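# Move the odd-colored relay into the black tray

## Task

Find the relay whose button color differs from the other five, pull it fully out, and set it in the black parts tray. The task fails if any other relay is left partly raised or tilted. The result must hold without the robot supporting it. Anything the robot is touching at the end must not settle by more than about a fingernail's thickness once released. Nothing may be knocked or placed off the table.

## Robot and tools

Robot: two FANUC CRX-5iA arms, left_arm and right_arm, each fitted with a two-finger parallel gripper with a 50 mm maximum opening. The names are just labels and say nothing about which side of an image an arm appears on. Base poses in the scene frame: left_arm root at (-0.034, +0.442, 0) m, quat_wxyz (+1.000, 0, 0, -0.027); right_arm root at (-0.030, -0.329, 0) m, quat_wxyz (+0.998, 0, 0, -0.066).

Scene frame: the origin sits on the table surface midway between the arms. +z is up, +x extends out across the table, and left_arm is on the +y side. Each result's state line gives, per arm, end_effector_position (metres) and end_effector_quat_wxyz. The position is the point midway between the finger pads. The fingertips extend 17.5 mm past it along the gripper's +z, which is the finger direction. The fingers close along the gripper's x axis. A flat plate extends roughly 9 cm from the last joint's axis toward the gripper's -y and turns with the hand. Reported hand positions can be off, more so when the arm is stretched far.

execute_actions(actions, pictures). actions is a list holding one item, or empty. An empty list is a LOOK: it sends nothing and returns the state. An item {"rows": [...], "steps": n} is a motion of 1 to 15 control steps, each 1/30 s (default 15). Each row is used for one step, and the final row repeats if there are more steps than rows. An item {"steps": n} with no rows is a WAIT of up to 300 steps, measured from the previous result. pictures (boolean) turns the camera images on or off; they are included by default. A refused call moves nothing.

Each row is one flat list of 18 numbers, all in [-1, 1], covering both arms even if only one moves. Order: left_arm's 6 joint values, then left gripper position, force_limit, speed; then the same 9 for right_arm. The joint values are offsets, not poses. They are measured from the joint angles printed in the most recent result that reported them. If no result in the scene has shown them yet, or for later calls within the same reply, they are measured from where the robot stands when the action begins. They are never relative to the previous row. Scale: 1.0 equals 1.983 rad for waist and shoulder, 2.38 rad for elbow, and 2.975 rad for forearm roll, wrist pitch and wrist roll. So sending all zeros drives the arm back to the reference angles; it is not a hold. Joint ranges (rad), in column order: waist -3.491..3.491, shoulder -3.140..3.140, elbow -1.187..4.328, forearm roll -3.316..3.316, wrist pitch -3.140..3.140, wrist roll -3.927..3.927. A call asking for more than 0.010 rad beyond a range end is refused. True ends may differ by up to 0.010 rad; targets past them are clipped there and a "joint sent to its limit" line may appear, sometimes referring to an earlier motion.

Gripper numbers are absolute settings. position: +1 fully open (50 mm), about -0.65 pads touching, -1 to grip (closes until blocked). force_limit per pad: -1 about 20 N, 0 about 102 N, +1 about 185 N (actual can be ~17% higher). speed of the gap: -1 is 20 mm/s, 0 is 85, +1 is 150. To keep a gripper unchanged, resend its current three numbers; 0 is a real command. New force_limit or speed only apply after a position change of at least 0.01; to loosen a grip, open first.

Motion limits: joint target speeds cap at 2.62 rad/s (waist, shoulder), 3.14 (elbow), 3.93 (wrist joints), with 0.5 s to accelerate; joints of one arm are slowed to finish together. Targets are held within 0.805 / 0.966 / 1.21 rad of measured angles, and scaled back if they would put the hand over 70 mm from where it is.

Result lines: Joint positions and Joint velocities give per-arm blocks (rad, rad/s). object_status: 0 moving, 1 blocked while opening, 2 blocked while closing (a real grip), 3 reached target or pads met (usually nothing held). Changing position resets it to 0 until the fingers stop. A grip at force_limit -1 keeps reading 2 even if the object slips out; other grips re-close if force drops. Off-center grips on fixed objects weaken over time. position_measured counts convert to opening as (250 - counts) x 0.202 mm. Turning only the last joint swings the pad midpoint on a 25 mm circle. "joint command not followed" means the clearance check altered targets; HELD marks steps where your row was partly or fully not sent.

Between calls the arms keep heading to the last row's target until they settle or a step is HELD; fingers still in motion continue.

Faults: contact torque reaching a joint's load limit (147 N m waist, shoulder, elbow; 36.8 N m wrist joints, held weight included) or any outside force of 150 N stops that arm for 10 s and it yields. MOTOR HOT warns of heating from held loads; OVER-TEMPERATURE FAULT brakes the arm until cool. Occasional tugs on held parts or pushes on loose objects may occur.

Cameras: cam_low (fixed), cam_left_wrist, cam_right_wrist, each 672x504, in that order; calibration data (K, distortion, T_world_to_cam) is given, with small per-scene errors. zoom_image(camera, region=[x0, y0, x1, y1]) gives a closer look at the latest image, region at most 504x504 pixels, origin top-left. read_manual(section="licences") returns URDF licence text only. finished_scene(scene) ends and grades the current scene permanently.

Avoid: arms colliding or pressing each other, dropping or slamming parts, shoving hard, disturbing the other relays, leaving the relay resting against the gripper, and knocking anything off the table.

Each tool is called after "Emit:" as name(argument=value, ...) on one line, values as JSON.

## Session

Emit:
execute_actions(actions=[])

Scene clock: 0.00 s of 5400.00 s.
left_arm: end_effector_position=(+0.3132, +0.6902, +0.3467) position_measured=3 object_status=3 end_effector_quat_wxyz=(-0.139, -0.528, +0.831, -0.110) | right_arm: end_effector_position=(+0.1676, -0.0784, +0.1737) position_measured=3 object_status=3 end_effector_quat_wxyz=(-0.007, -0.007, +1.000, -0.002)
Joint positions: left_arm=[ 1.099  0.181  0.31   0.074 -2.05   1.679] | right_arm=[ 1.461 -0.258 -0.441 -0.013 -1.396  0.258]
Joint velocities: left_arm=[-0.002 -0.001 -0.001  0.    -0.    -0.   ] | right_arm=[-0.001  0.    -0.    -0.     0.001  0.   ]

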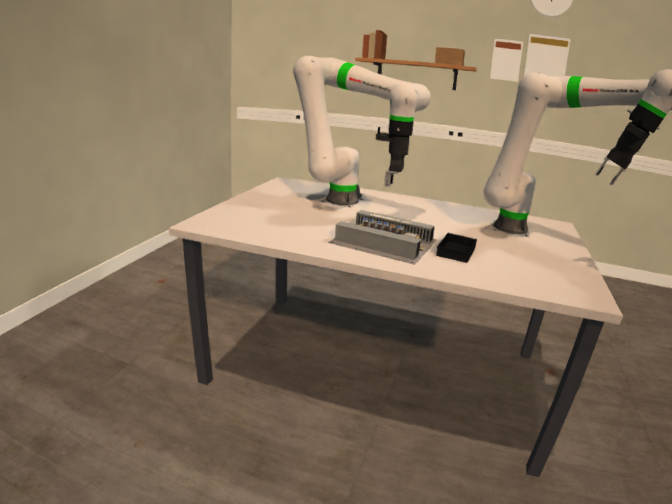

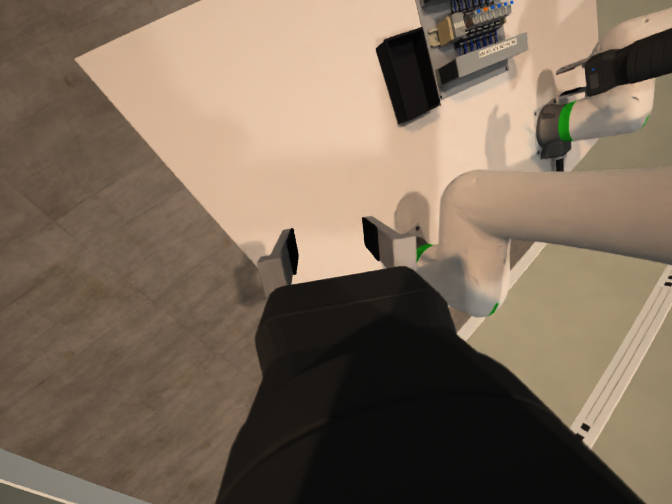

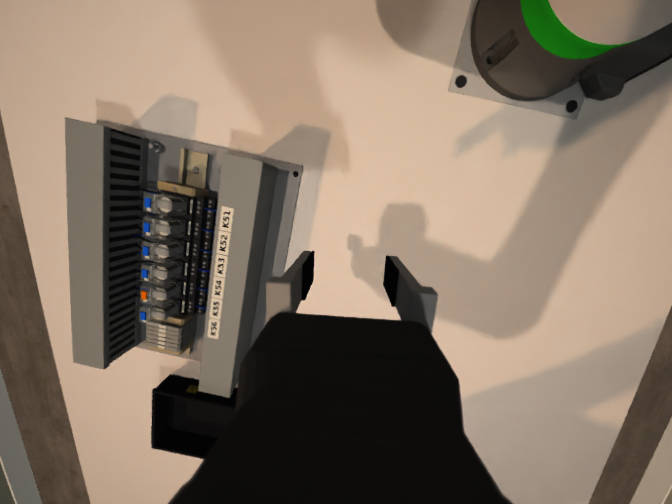

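Emit:
zoom_image(camera="cam_right_wrist", region=[60, 130, 300, 400])

Emit:
zoom_image(camera="cam_low", region=[320, 190, 490, 280])

Region (60, 130, 300, 400) of cam_right_wrist's 672x504 image, scaled by 1.867, with more detail than that image has.

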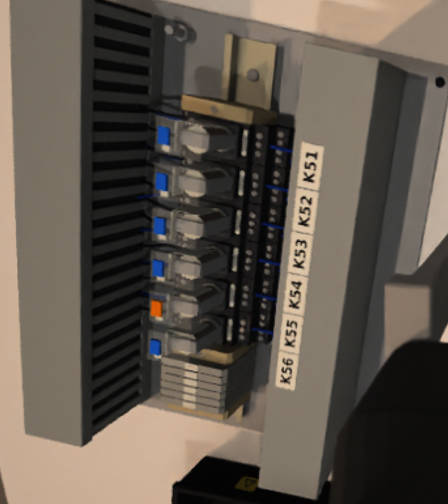

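Region (320, 190, 490, 280) of cam_low's 672x504 image, scaled by 2.965, with more detail than that image has; it fills the top 267 rows of this view, and the rest is white.

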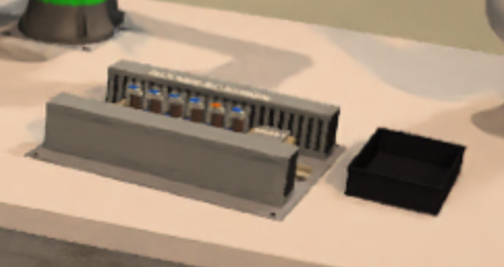

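Emit:
execute_actions(actions=[{"rows":[[0,0,0,0,0,0,1,0,0,-0.2083,0.2632,0.2047,0.0044,0.0145,0.076,1,0,0]]}], pictures=false)

Emit:
execute_actions(actions=[{"steps":30}])

Scene clock: 21.77 s of 5400.00 s.
left_arm: end_effector_position=(+0.3132, +0.6902, +0.3467) position_measured=3 object_status=3 end_effector_quat_wxyz=(-0.139, -0.528, +0.831, -0.110) | right_arm: end_effector_position=(+0.3060, -0.0205, +0.1767) position_measured=3 object_status=3 end_effector_quat_wxyz=(-0.003, +0.055, +0.998, -0.000)
Joint positions: left_arm=[ 1.099  0.181  0.31   0.074 -2.05   1.679] | right_arm=[ 1.183  0.093 -0.113 -0.004 -1.367  0.41 ]
Joint velocities: left_arm=[-0.    -0.001 -0.001  0.     0.001 -0.   ] | right_arm=[-0.68   0.862  0.803  0.022  0.07   0.37 ]
Steps of this call (steps 1 to 90: nothing new was sent; then 18.27 s passed at rest; steps 91 to 105: all 15 steps of this action). Readings (joint positions | what the end effector reports):
91: left_arm=[1.099 0.181 0.310 0.074 -2.050 1.679] | right_arm=[1.461 -0.258 -0.441 -0.013 -1.396 0.258] | left_arm position_measured=3 object_status=3 | right_arm position_measured=3 object_status=3
92: left_arm=[1.099 0.181 0.310 0.074 -2.050 1.679] | right_arm=[1.458 -0.255 -0.438 -0.013 -1.396 0.259] | left_arm position_measured=3 object_status=3 | right_arm position_measured=3 object_status=3
94: left_arm=[1.099 0.181 0.310 0.074 -2.050 1.679] | right_arm=[1.439 -0.231 -0.416 -0.013 -1.394 0.269] | left_arm position_measured=3 object_status=3 | right_arm position_measured=3 object_status=3
98: left_arm=[1.099 0.181 0.310 0.074 -2.050 1.679] | right_arm=[1.351 -0.120 -0.312 -0.010 -1.385 0.318] | left_arm position_measured=3 object_status=3 | right_arm position_measured=3 object_status=3
105: the state above

Scene clock: 22.77 s of 5400.00 s.
left_arm: end_effector_position=(+0.3132, +0.6902, +0.3467) position_measured=3 object_status=3 end_effector_quat_wxyz=(-0.139, -0.528, +0.831, -0.110) | right_arm: end_effector_position=(+0.3894, -0.0153, +0.1600) position_measured=3 object_status=3 end_effector_quat_wxyz=(-0.000, +0.086, +0.996, -0.000)
Joint positions: left_arm=[ 1.099  0.181  0.31   0.074 -2.05   1.679] | right_arm=[ 1.047  0.264  0.046  0.    -1.353  0.484]
Joint velocities: left_arm=[ 0.     0.    -0.     0.    -0.001  0.   ] | right_arm=[-0.001 -0.001 -0.     0.    -0.     0.   ]
Steps of this call (steps 1 to 30: the robot went on to your last target). Readings (joint positions | what the end effector reports):
1: left_arm=[1.099 0.181 0.310 0.074 -2.050 1.679] | right_arm=[1.160 0.122 -0.086 -0.004 -1.365 0.422] | left_arm position_measured=3 object_status=3 | right_arm position_measured=3 object_status=3
2: left_arm=[1.099 0.181 0.310 0.074 -2.050 1.679] | right_arm=[1.137 0.150 -0.060 -0.003 -1.363 0.435] | left_arm position_measured=3 object_status=3 | right_arm position_measured=3 object_status=3
4: left_arm=[1.099 0.181 0.310 0.074 -2.050 1.679] | right_arm=[1.094 0.205 -0.009 -0.001 -1.358 0.458] | left_arm position_measured=3 object_status=3 | right_arm position_measured=3 object_status=3
8: left_arm=[1.099 0.181 0.310 0.074 -2.050 1.679] | right_arm=[1.049 0.262 0.044 -0.000 -1.353 0.483] | left_arm position_measured=3 object_status=3 | right_arm position_measured=3 object_status=3
30: the state above
All arms were judged still, so your last target was given up. Only a new action makes them travel on or press farther. Fingers that are still opening or closing keep moving.
camera_calibration (this result's frames):
cam_left_wrist: T_world_to_cam=[[-0.504139, -0.75196, 0.424734, 0.521573], [-0.754624, 0.622723, 0.206782, -0.268376], [-0.419983, -0.216268, -0.881387, 0.741446], [0, 0, 0, 1]] pos_world=[0.371817, 0.719677, 0.487466]
cam_right_wrist: T_world_to_cam=[[-0.987782, 0.141428, -0.0654564, 0.413897], [0.124983, 0.969819, 0.209357, -0.0489197], [0.0930898, 0.198618, -0.975646, 0.268025], [0, 0, 0, 1]] pos_world=[0.390004, -0.064328, 0.298832]

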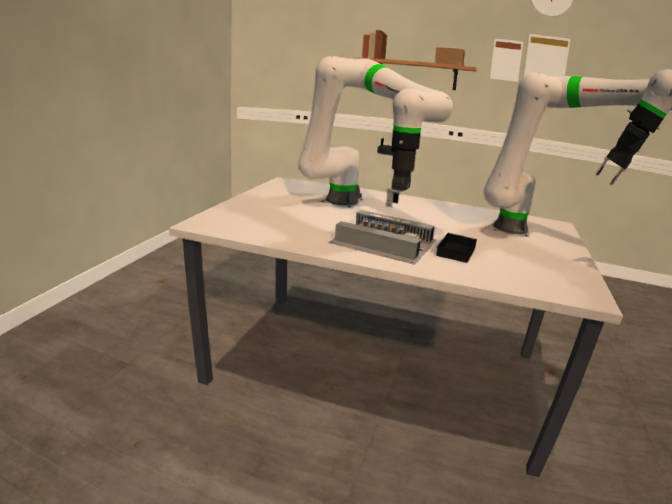

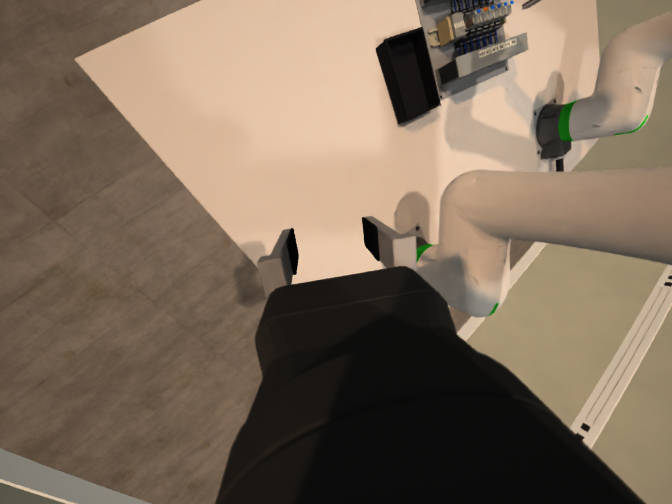

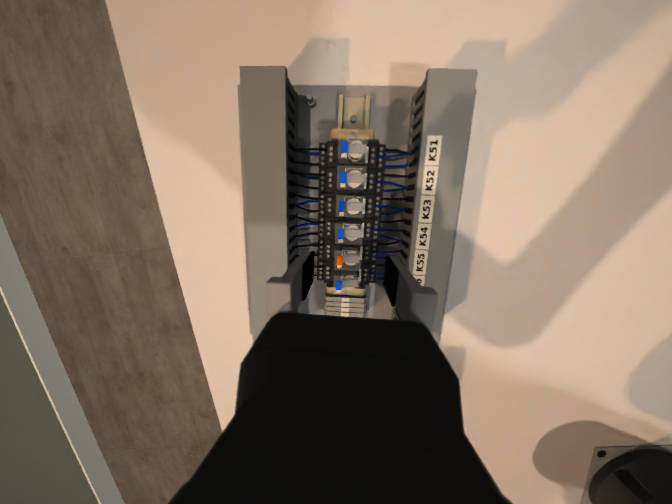

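Emit:
execute_actions(actions=[{"rows":[[0,0,0,0,0,0,1,0,0,0.0013,0.0282,-0.0204,0,0.0352,-0.002,1,0,0]]}])

Emit:
zoom_image(camera="cam_right_wrist", region=[260, 180, 440, 330])

Scene clock: 34.63 s of 5400.00 s.
left_arm: end_effector_position=(+0.3132, +0.6902, +0.3467) position_measured=3 object_status=3 end_effector_quat_wxyz=(-0.139, -0.528, +0.831, -0.110) | right_arm: end_effector_position=(+0.3946, -0.0062, +0.1100) position_measured=3 object_status=3 end_effector_quat_wxyz=(-0.000, +0.087, +0.996, -0.000)
Joint positions: left_arm=[ 1.099  0.181  0.31   0.074 -2.05   1.679] | right_arm=[ 1.05   0.32  -0.002 -0.    -1.249  0.478]
Joint velocities: left_arm=[-0.     0.001  0.001 -0.001 -0.     0.   ] | right_arm=[ 0.001 -0.001 -0.     0.001 -0.001  0.   ]
Steps of this call (steps 1 to 90: nothing new was sent; then 8.37 s passed at rest; steps 91 to 105: all 15 steps of this action). Readings (joint positions | what the end effector reports):
91: left_arm=[1.099 0.181 0.310 0.074 -2.050 1.679] | right_arm=[1.047 0.264 0.046 0.000 -1.353 0.484] | left_arm position_measured=3 object_status=3 | right_arm position_measured=3 object_status=3
92: left_arm=[1.099 0.181 0.310 0.074 -2.050 1.679] | right_arm=[1.047 0.266 0.044 0.000 -1.348 0.484] | left_arm position_measured=3 object_status=3 | right_arm position_measured=3 object_status=3
94: left_arm=[1.099 0.181 0.310 0.074 -2.050 1.679] | right_arm=[1.048 0.285 0.027 0.000 -1.312 0.482] | left_arm position_measured=3 object_status=3 | right_arm position_measured=3 object_status=3
98: left_arm=[1.099 0.181 0.310 0.074 -2.050 1.679] | right_arm=[1.050 0.320 -0.002 -0.000 -1.249 0.478] | left_arm position_measured=3 object_status=3 | right_arm position_measured=3 object_status=3
105: the state above
camera_calibration (this result's frames):
cam_left_wrist: T_world_to_cam=[[-0.504139, -0.75196, 0.424735, 0.521573], [-0.754624, 0.622723, 0.206782, -0.268376], [-0.419983, -0.216268, -0.881386, 0.741446], [0, 0, 0, 1]] pos_world=[0.371817, 0.719677, 0.487466]
cam_right_wrist: T_world_to_cam=[[-0.987297, 0.144779, -0.065453, 0.414251], [0.12827, 0.969381, 0.209396, -0.0492226], [0.093765, 0.19834, -0.975638, 0.216703], [0, 0, 0, 1]] pos_world=[0.394983, -0.0552401, 0.248844]

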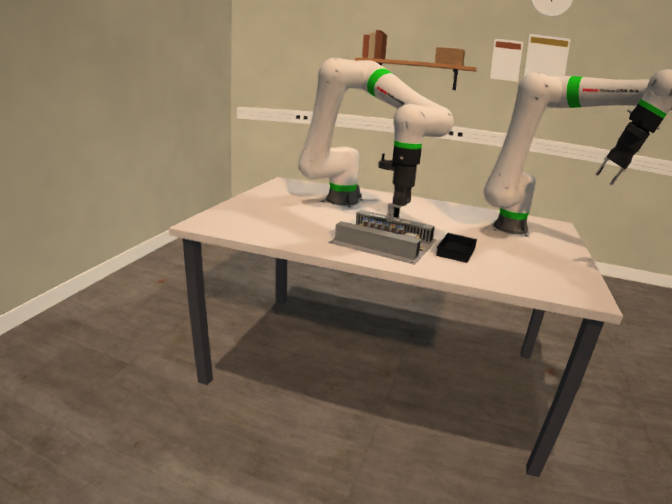

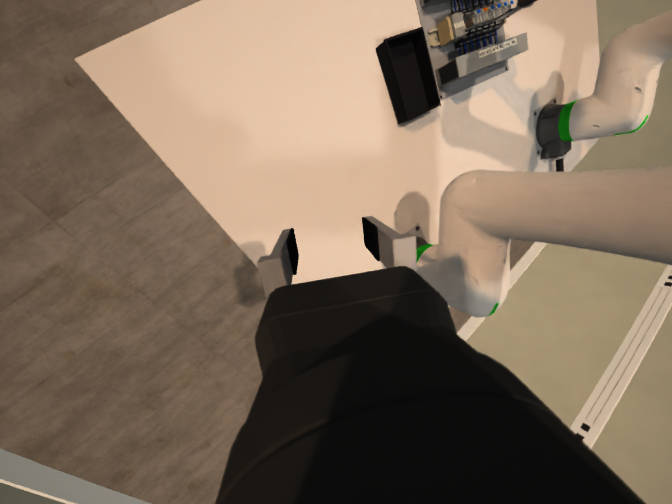

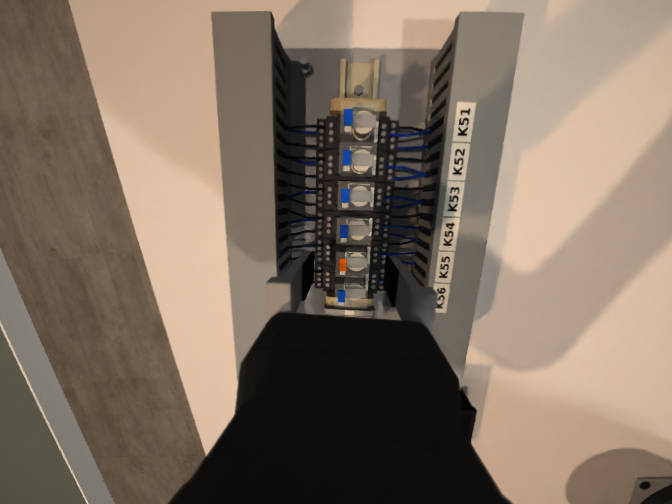

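Region (260, 180, 440, 330) of cam_right_wrist's 672x504 image, scaled by 2.800, with more detail than that image has.

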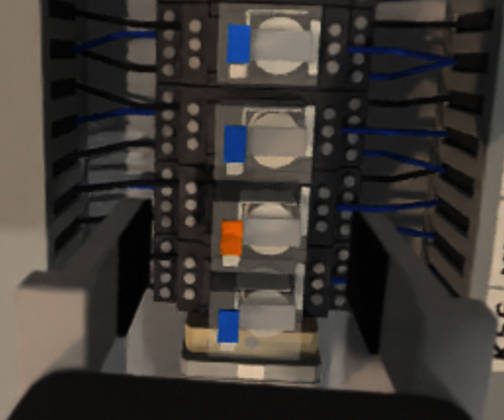

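Emit:
execute_actions(actions=[{"rows":[[0,0,0,0,0,0,1,0,0,0.0024,0.0099,-0.0171,0,0.0203,-0.0016,0.7,0,0]],"steps":12}])

Emit:
zoom_image(camera="cam_right_wrist", region=[260, 180, 440, 330])

Scene clock: 43.90 s of 5400.00 s.
left_arm: end_effector_position=(+0.3132, +0.6902, +0.3467) position_measured=3 object_status=3 end_effector_quat_wxyz=(-0.139, -0.528, +0.831, -0.110) | right_arm: end_effector_position=(+0.3921, -0.0052, +0.0830) position_measured=48 object_status=3 end_effector_quat_wxyz=(-0.000, +0.087, +0.996, +0.000)
Joint positions: left_arm=[ 1.099  0.181  0.31   0.074 -2.05   1.679] | right_arm=[ 1.055  0.34  -0.043 -0.    -1.188  0.473]
Joint velocities: left_arm=[ 0.001  0.     0.    -0.001 -0.001  0.001] | right_arm=[-0.     0.001 -0.001 -0.     0.    -0.   ]
Steps of this call (steps 1 to 15: the robot went on to your last target; steps 16 to 90: nothing new was sent; then 5.87 s passed at rest; steps 91 to 102: all 12 steps of this action). Readings (joint positions | what the end effector reports):
91: left_arm=[1.099 0.181 0.310 0.074 -2.050 1.679] | right_arm=[1.050 0.320 -0.003 0.000 -1.248 0.478] | left_arm position_measured=3 object_status=3 | right_arm position_measured=9 object_status=0
92: left_arm=[1.099 0.181 0.310 0.074 -2.050 1.679] | right_arm=[1.050 0.320 -0.006 0.000 -1.243 0.477] | left_arm position_measured=3 object_status=3 | right_arm position_measured=23 object_status=0
94: left_arm=[1.099 0.181 0.310 0.074 -2.050 1.679] | right_arm=[1.053 0.331 -0.028 0.000 -1.211 0.475] | left_arm position_measured=3 object_status=3 | right_arm position_measured=46 object_status=0
98: left_arm=[1.099 0.181 0.310 0.074 -2.050 1.679] | right_arm=[1.055 0.340 -0.043 -0.000 -1.188 0.473] | left_arm position_measured=3 object_status=3 | right_arm position_measured=48 object_status=0
102: the state above
camera_calibration (this result's frames):
cam_left_wrist: T_world_to_cam=[[-0.504139, -0.751961, 0.424735, 0.521573], [-0.754624, 0.622723, 0.206782, -0.268376], [-0.419983, -0.216268, -0.881386, 0.741446], [0, 0, 0, 1]] pos_world=[0.371817, 0.719677, 0.487466]
cam_right_wrist: T_world_to_cam=[[-0.987297, 0.144775, -0.0654632, 0.409918], [0.128261, 0.969375, 0.209432, -0.0442323], [0.093779, 0.198376, -0.975629, 0.190423], [0, 0, 0, 1]] pos_world=[0.392526, -0.0542434, 0.22188]

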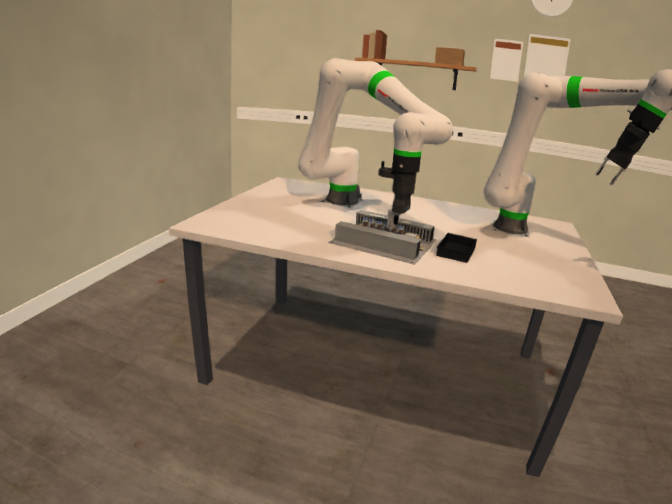

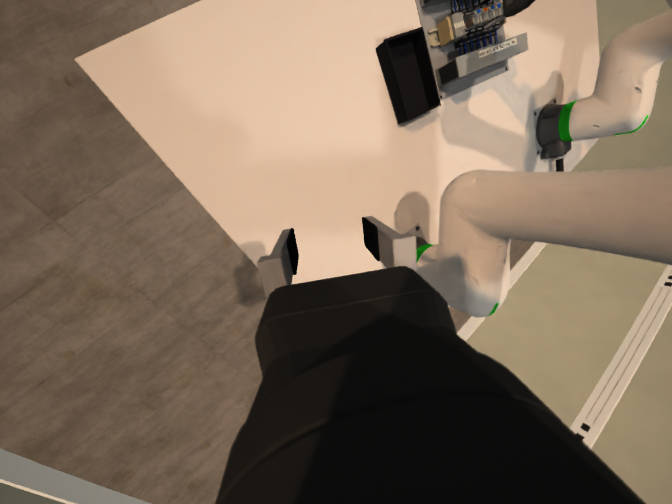

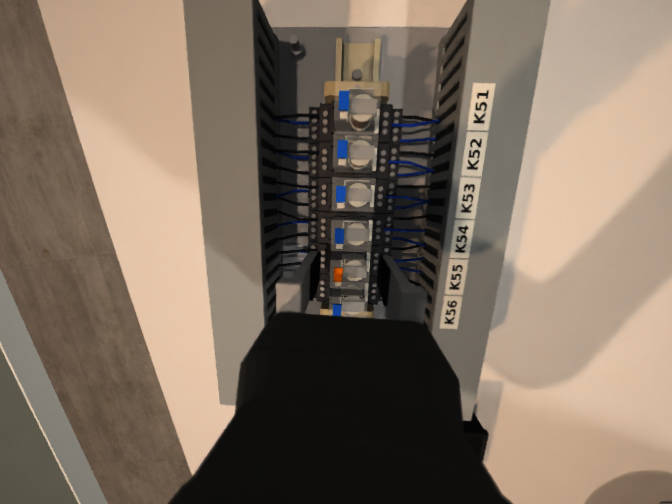

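Region (260, 180, 440, 330) of cam_right_wrist's 672x504 image, scaled by 2.800, with more detail than that image has.

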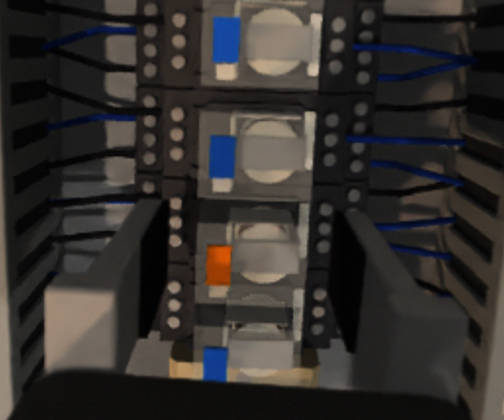

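Emit:
execute_actions(actions=[{"rows":[[0,0,0,0,0,0,1,0,0,0.0009,0.0115,-0.0082,0,0.0143,-0.0006,0.6,0,0]],"steps":12}])

Emit:
zoom_image(camera="cam_right_wrist", region=[260, 180, 440, 330])

Scene clock: 50.67 s of 5400.00 s.
left_arm: end_effector_position=(+0.3132, +0.6902, +0.3467) position_measured=3 object_status=3 end_effector_quat_wxyz=(-0.139, -0.528, +0.831, -0.110) | right_arm: end_effector_position=(+0.3925, -0.0031, +0.0631) position_measured=63 object_status=3 end_effector_quat_wxyz=(+0.000, +0.087, +0.996, +0.000)
Joint positions: left_arm=[ 1.099  0.181  0.31   0.074 -2.05   1.679] | right_arm=[ 1.057  0.362 -0.063  0.    -1.146  0.471]
Joint velocities: left_arm=[0.001 0.001 0.001 0.001 0.    0.   ] | right_arm=[ 0.001 -0.001  0.    -0.    -0.    -0.   ]
Steps of this call (steps 1 to 15: the robot went on to your last target; steps 16 to 90: nothing new was sent; then 3.37 s passed at rest; steps 91 to 102: all 12 steps of this action). Readings (joint positions | what the end effector reports):
91: left_arm=[1.099 0.181 0.310 0.074 -2.050 1.679] | right_arm=[1.055 0.340 -0.043 -0.000 -1.188 0.473] | left_arm position_measured=3 object_status=3 | right_arm position_measured=54 object_status=0
92: left_arm=[1.099 0.181 0.310 0.074 -2.050 1.679] | right_arm=[1.055 0.341 -0.045 0.000 -1.183 0.473] | left_arm position_measured=3 object_status=3 | right_arm position_measured=62 object_status=0
94: left_arm=[1.099 0.181 0.310 0.074 -2.050 1.679] | right_arm=[1.056 0.356 -0.058 0.000 -1.156 0.472] | left_arm position_measured=3 object_status=3 | right_arm position_measured=63 object_status=0
98: left_arm=[1.099 0.181 0.310 0.074 -2.050 1.679] | right_arm=[1.057 0.362 -0.062 0.000 -1.146 0.471] | left_arm position_measured=3 object_status=3 | right_arm position_measured=63 object_status=0
102: the state above
camera_calibration (this result's frames):
cam_right_wrist: T_world_to_cam=[[-0.987285, 0.144769, -0.0656547, 0.408746], [0.128197, 0.969339, 0.209635, -0.0421605], [0.0939904, 0.198553, -0.975573, 0.170447], [0, 0, 0, 1]] pos_world=[0.392934, -0.0521489, 0.201958]

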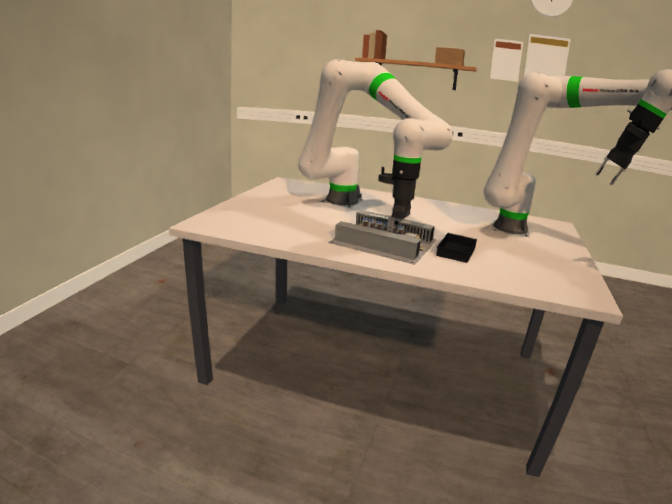

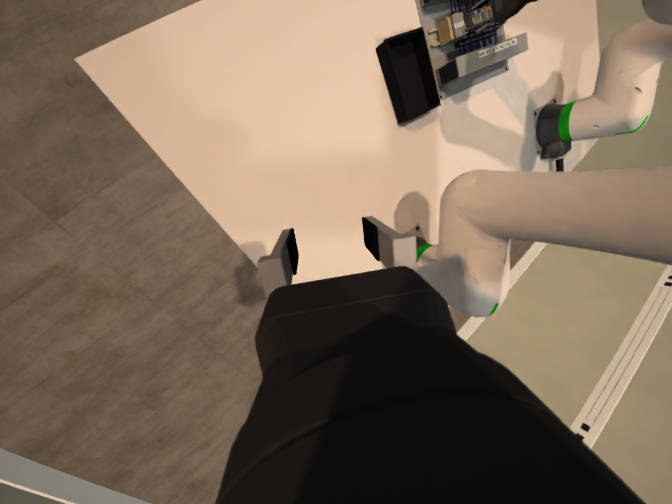

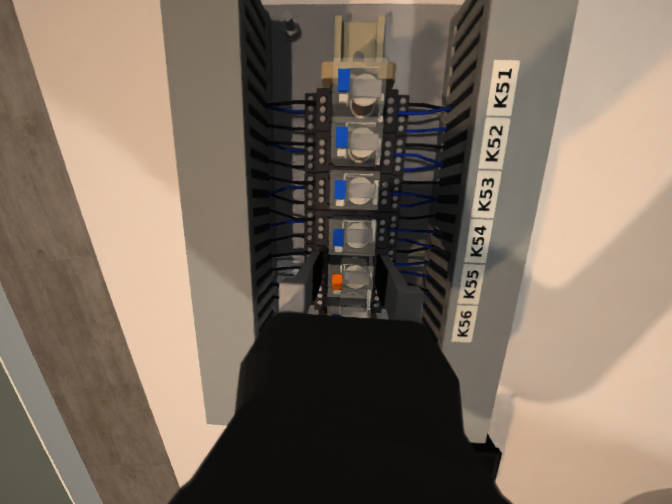

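Region (260, 180, 440, 330) of cam_right_wrist's 672x504 image, scaled by 2.800, with more detail than that image has.

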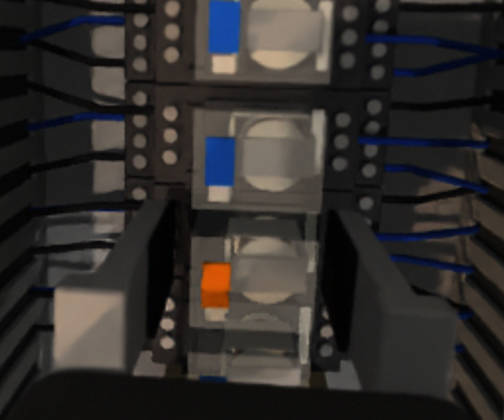

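Emit:
execute_actions(actions=[{"rows":[[0,0,0,0,0,0,1,0,0,0.0009,-0.0008,-0.0009,0,0.0002,-0.0006,-1,-0.3,-0.8]],"steps":15}], pictures=false)

Emit:
execute_actions(actions=[{"rows":[[0,0,0,0,0,0,1,0,0,0,-0.001,0.001,0,-0.0015,0,-1,-0.3,-0.8],[0,0,0,0,0,0,1,0,0,0,-0.002,0.002,0,-0.003,0,-1,-0.3,-0.8],[0,0,0,0,0,0,1,0,0,0,-0.003,0.003,0,-0.0044,0,-1,-0.3,-0.8],[0,0,0,0,0,0,1,0,0,0,-0.004,0.0041,0,-0.0059,0,-1,-0.3,-0.8],[0,0,0,0,0,0,1,0,0,0,-0.005,0.0051,0,-0.0074,0,-1,-0.3,-0.8],[0,0,0,0,0,0,1,0,0,0,-0.006,0.0062,0,-0.0089,0,-1,-0.3,-0.8],[0,0,0,0,0,0,1,0,0,0,-0.0078,0.0082,0,-0.0118,0,-1,-0.3,-0.8],[0,0,0,0,0,0,1,0,0,0,-0.0097,0.0103,0,-0.0147,0,-1,-0.3,-0.8]],"steps":15}])

Scene clock: 61.43 s of 5400.00 s.
left_arm: end_effector_position=(+0.3132, +0.6902, +0.3467) position_measured=3 object_status=3 end_effector_quat_wxyz=(-0.139, -0.528, +0.831, -0.110) | right_arm: end_effector_position=(+0.3915, -0.0029, +0.0631) position_measured=118 object_status=0 end_effector_quat_wxyz=(+0.000, +0.087, +0.996, +0.000)
Joint positions: left_arm=[ 1.099  0.181  0.31   0.074 -2.05   1.679] | right_arm=[ 1.058  0.361 -0.065 -0.    -1.145  0.469]
Joint velocities: left_arm=[-0.002  0.002 -0.001  0.    -0.001  0.   ] | right_arm=[ 0.    -0.001  0.     0.    -0.    -0.   ]
Steps of this call (steps 1 to 15: the robot went on to your last target; steps 16 to 90: nothing new was sent; then 7.27 s passed at rest; steps 91 to 105: all 15 steps of this action). Readings (joint positions | what the end effector reports):
91: left_arm=[1.099 0.181 0.310 0.074 -2.050 1.679] | right_arm=[1.057 0.362 -0.063 -0.000 -1.146 0.471] | left_arm position_measured=3 object_status=3 | right_arm position_measured=65 object_status=0
92: left_arm=[1.099 0.181 0.310 0.074 -2.050 1.679] | right_arm=[1.058 0.362 -0.064 -0.000 -1.145 0.470] | left_arm position_measured=3 object_status=3 | right_arm position_measured=71 object_status=0
94: left_arm=[1.099 0.181 0.310 0.074 -2.050 1.679] | right_arm=[1.058 0.361 -0.065 -0.000 -1.145 0.470] | left_arm position_measured=3 object_status=3 | right_arm position_measured=82 object_status=0
98: left_arm=[1.099 0.181 0.310 0.074 -2.050 1.679] | right_arm=[1.058 0.361 -0.065 -0.000 -1.145 0.469] | left_arm position_measured=3 object_status=3 | right_arm position_measured=104 object_status=0
105: the state above

Scene clock: 61.93 s of 5400.00 s.
left_arm: end_effector_position=(+0.3132, +0.6902, +0.3467) position_measured=3 object_status=3 end_effector_quat_wxyz=(-0.139, -0.528, +0.831, -0.110) | right_arm: end_effector_position=(+0.3916, -0.0028, +0.0834) position_measured=118 object_status=2 end_effector_quat_wxyz=(+0.000, +0.087, +0.996, +0.000)
Joint positions: left_arm=[ 1.099  0.181  0.31   0.074 -2.05   1.679] | right_arm=[ 1.058  0.341 -0.04   0.    -1.189  0.469]
Joint velocities: left_arm=[-0.    -0.    -0.001  0.     0.    -0.   ] | right_arm=[-0.002 -0.001  0.    -0.     0.001  0.   ]
Steps of this call (steps 1 to 15: all 15 steps of this action). Readings (joint positions | what the end effector reports):
1: left_arm=[1.099 0.181 0.310 0.074 -2.050 1.679] | right_arm=[1.058 0.361 -0.065 -0.000 -1.145 0.469] | left_arm position_measured=3 object_status=3 | right_arm position_measured=118 object_status=0
2: left_arm=[1.099 0.181 0.310 0.074 -2.050 1.679] | right_arm=[1.058 0.360 -0.064 -0.000 -1.147 0.469] | left_arm position_measured=3 object_status=3 | right_arm position_measured=118 object_status=2
4: left_arm=[1.099 0.181 0.310 0.074 -2.050 1.679] | right_arm=[1.058 0.357 -0.060 -0.000 -1.155 0.469] | left_arm position_measured=3 object_status=3 | right_arm position_measured=118 object_status=2
8: left_arm=[1.099 0.181 0.310 0.074 -2.050 1.679] | right_arm=[1.058 0.348 -0.049 -0.000 -1.174 0.469] | left_arm position_measured=3 object_status=3 | right_arm position_measured=118 object_status=2
15: the state above
camera_calibration (this result's frames):
cam_left_wrist: T_world_to_cam=[[-0.504139, -0.751961, 0.424734, 0.521573], [-0.754624, 0.622723, 0.206782, -0.268376], [-0.419983, -0.216268, -0.881386, 0.741446], [0, 0, 0, 1]] pos_world=[0.371817, 0.719677, 0.487466]
cam_right_wrist: T_world_to_cam=[[-0.98727, 0.144673, -0.0660901, 0.40914], [0.127976, 0.96928, 0.210043, -0.0465225], [0.0944473, 0.198911, -0.975456, 0.190056], [0, 0, 0, 1]] pos_world=[0.391935, -0.0519023, 0.222203]

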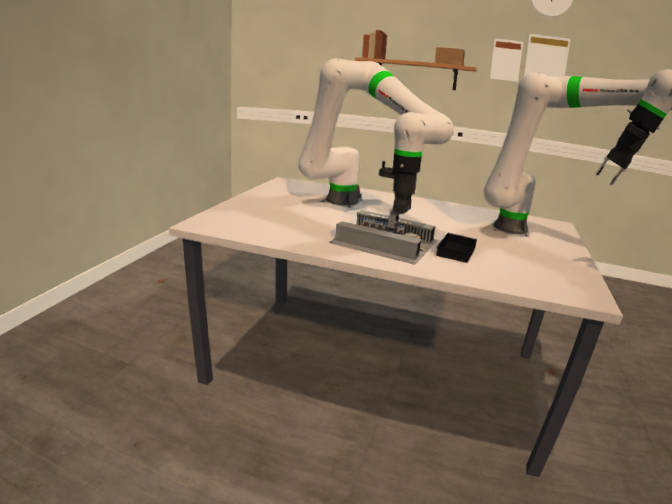

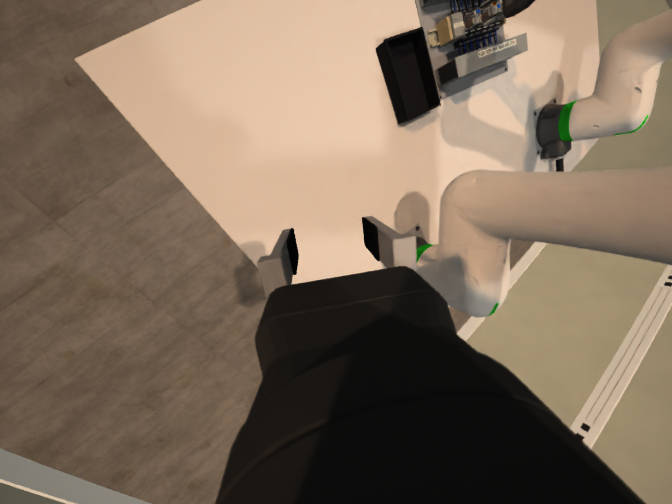

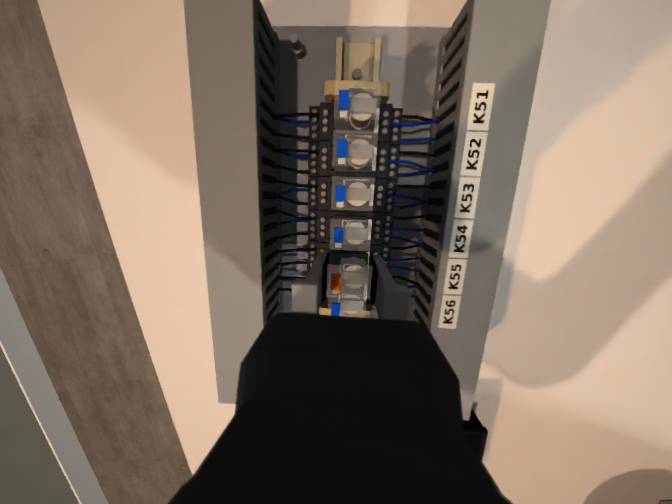

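Emit:
execute_actions(actions=[{"rows":[[0,0,0,0,0,0,1,0,0,0,-0.0187,0.028,0,-0.0349,0,-1,-0.3,-0.8]],"steps":10}], pictures=false)

Emit:
execute_actions(actions=[{"rows":[[0,0,0,0,0,0,1,0,0,0.1049,0.2111,0.2587,0,-0.0665,-0.0699,-1,-0.3,-0.8]],"steps":15}], pictures=false)

Emit:
execute_actions(actions=[{"steps":15}])

Scene clock: 77.40 s of 5400.00 s.
left_arm: end_effector_position=(+0.3132, +0.6902, +0.3467) position_measured=3 object_status=3 end_effector_quat_wxyz=(-0.139, -0.528, +0.831, -0.110) | right_arm: end_effector_position=(+0.3916, -0.0029, +0.1304) position_measured=118 object_status=2 end_effector_quat_wxyz=(+0.000, +0.087, +0.996, +0.000)
Joint positions: left_arm=[ 1.099  0.181  0.31   0.074 -2.05   1.679] | right_arm=[ 1.058  0.304  0.026  0.    -1.292  0.469]
Joint velocities: left_arm=[ 0.     0.001 -0.001  0.     0.    -0.001] | right_arm=[-0.     0.     0.005  0.    -0.004 -0.   ]
Steps of this call (steps 1 to 15: the robot went on to your last target; steps 16 to 90: nothing new was sent; then 12.13 s passed at rest; steps 91 to 100: all 10 steps of this action). Readings (joint positions | what the end effector reports):
91: left_arm=[1.099 0.181 0.310 0.074 -2.050 1.679] | right_arm=[1.058 0.342 -0.040 -0.000 -1.189 0.469] | left_arm position_measured=3 object_status=3 | right_arm position_measured=118 object_status=2
92: left_arm=[1.099 0.181 0.310 0.074 -2.050 1.679] | right_arm=[1.058 0.341 -0.037 -0.000 -1.194 0.469] | left_arm position_measured=3 object_status=3 | right_arm position_measured=118 object_status=2
94: left_arm=[1.099 0.181 0.310 0.074 -2.050 1.679] | right_arm=[1.058 0.328 -0.014 -0.000 -1.230 0.469] | left_arm position_measured=3 object_status=3 | right_arm position_measured=118 object_status=2
98: left_arm=[1.099 0.181 0.310 0.074 -2.050 1.679] | right_arm=[1.058 0.304 0.026 0.000 -1.292 0.469] | left_arm position_measured=3 object_status=3 | right_arm position_measured=118 object_status=2
100: the state above

Scene clock: 77.90 s of 5400.00 s.
left_arm: end_effector_position=(+0.3132, +0.6902, +0.3467) position_measured=3 object_status=3 end_effector_quat_wxyz=(-0.139, -0.528, +0.831, -0.110) | right_arm: end_effector_position=(+0.3942, +0.1558, +0.1364) position_measured=118 object_status=2 end_effector_quat_wxyz=(+0.000, +0.087, +0.996, +0.000)
Joint positions: left_arm=[ 1.099  0.181  0.31   0.074 -2.05   1.679] | right_arm=[ 1.2    0.588  0.444  0.    -1.427  0.328]
Joint velocities: left_arm=[0. 0. 0. 0. 0. 0.] | right_arm=[ 0.368  0.742  1.091  0.    -0.35  -0.367]
Steps of this call (steps 1 to 15: all 15 steps of this action). Readings (joint positions | what the end effector reports):
1: left_arm=[1.099 0.181 0.310 0.074 -2.050 1.679] | right_arm=[1.058 0.304 0.027 0.000 -1.293 0.469] | left_arm position_measured=3 object_status=3 | right_arm position_measured=118 object_status=2
2: left_arm=[1.099 0.181 0.310 0.074 -2.050 1.679] | right_arm=[1.059 0.307 0.031 0.000 -1.294 0.468] | left_arm position_measured=3 object_status=3 | right_arm position_measured=118 object_status=2
4: left_arm=[1.099 0.181 0.310 0.074 -2.050 1.679] | right_arm=[1.069 0.326 0.060 0.000 -1.303 0.458] | left_arm position_measured=3 object_status=3 | right_arm position_measured=118 object_status=2
8: left_arm=[1.099 0.181 0.310 0.074 -2.050 1.679] | right_arm=[1.113 0.415 0.189 0.000 -1.345 0.415] | left_arm position_measured=3 object_status=3 | right_arm position_measured=118 object_status=2
15: the state above

Scene clock: 78.40 s of 5400.00 s.
left_arm: end_effector_position=(+0.3132, +0.6902, +0.3467) position_measured=3 object_status=3 end_effector_quat_wxyz=(-0.139, -0.528, +0.831, -0.110) | right_arm: end_effector_position=(+0.3790, +0.2255, +0.1301) position_measured=118 object_status=2 end_effector_quat_wxyz=(+0.000, +0.087, +0.996, +0.000)
Joint positions: left_arm=[ 1.099  0.181  0.31   0.074 -2.05   1.679] | right_arm=[ 1.266  0.722  0.642  0.    -1.49   0.261]
Joint velocities: left_arm=[ 0.002  0.001  0.     0.     0.001 -0.   ] | right_arm=[-0.001 -0.001 -0.     0.     0.001 -0.   ]
Steps of this call (steps 1 to 15: the robot went on to your last target). Readings (joint positions | what the end effector reports):
1: left_arm=[1.099 0.181 0.310 0.074 -2.050 1.679] | right_arm=[1.212 0.614 0.481 0.000 -1.439 0.316] | left_arm position_measured=3 object_status=3 | right_arm position_measured=118 object_status=2
2: left_arm=[1.099 0.181 0.310 0.074 -2.050 1.679] | right_arm=[1.225 0.639 0.519 0.000 -1.451 0.303] | left_arm position_measured=3 object_status=3 | right_arm position_measured=118 object_status=2
4: left_arm=[1.099 0.181 0.310 0.074 -2.050 1.679] | right_arm=[1.247 0.684 0.584 0.000 -1.472 0.281] | left_arm position_measured=3 object_status=3 | right_arm position_measured=118 object_status=2
8: left_arm=[1.099 0.181 0.310 0.074 -2.050 1.679] | right_arm=[1.266 0.722 0.641 0.000 -1.490 0.262] | left_arm position_measured=3 object_status=3 | right_arm position_measured=118 object_status=2
15: the state above
camera_calibration (this result's frames):
cam_right_wrist: T_world_to_cam=[[-0.987268, 0.144766, -0.0659132, 0.366699], [0.128159, 0.969382, 0.209461, -0.275986], [0.0942179, 0.198347, -0.975593, 0.191634], [0, 0, 0, 1]] pos_world=[0.379345, 0.17644, 0.268935]

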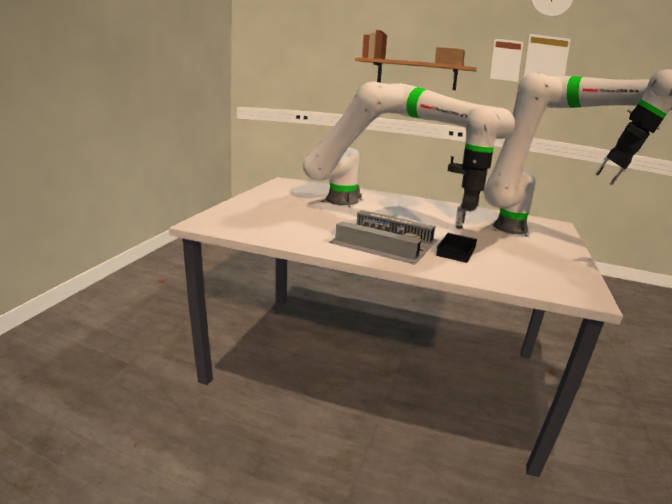

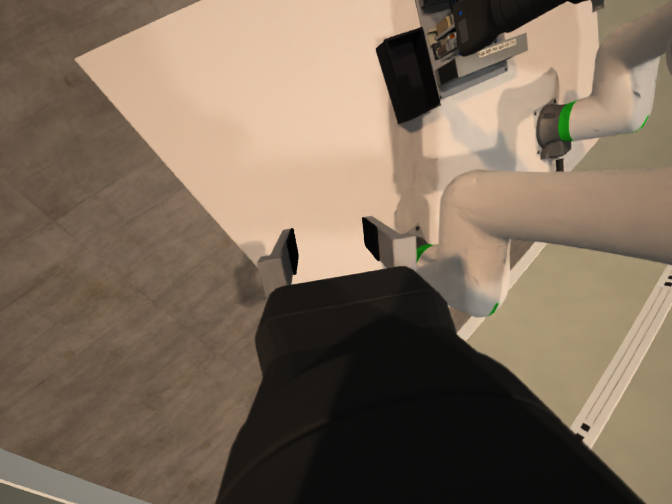

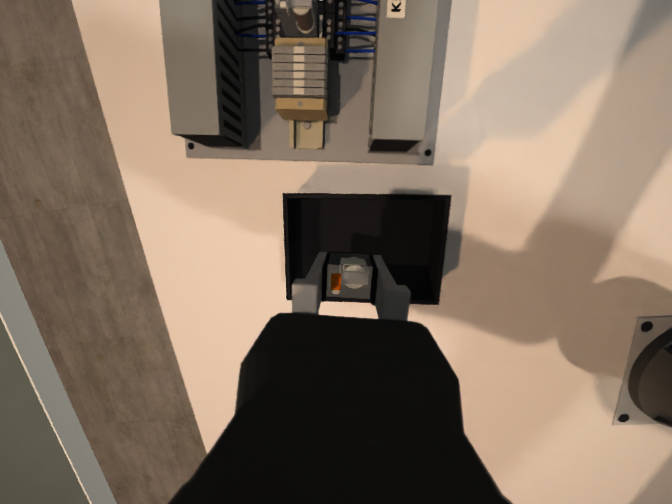

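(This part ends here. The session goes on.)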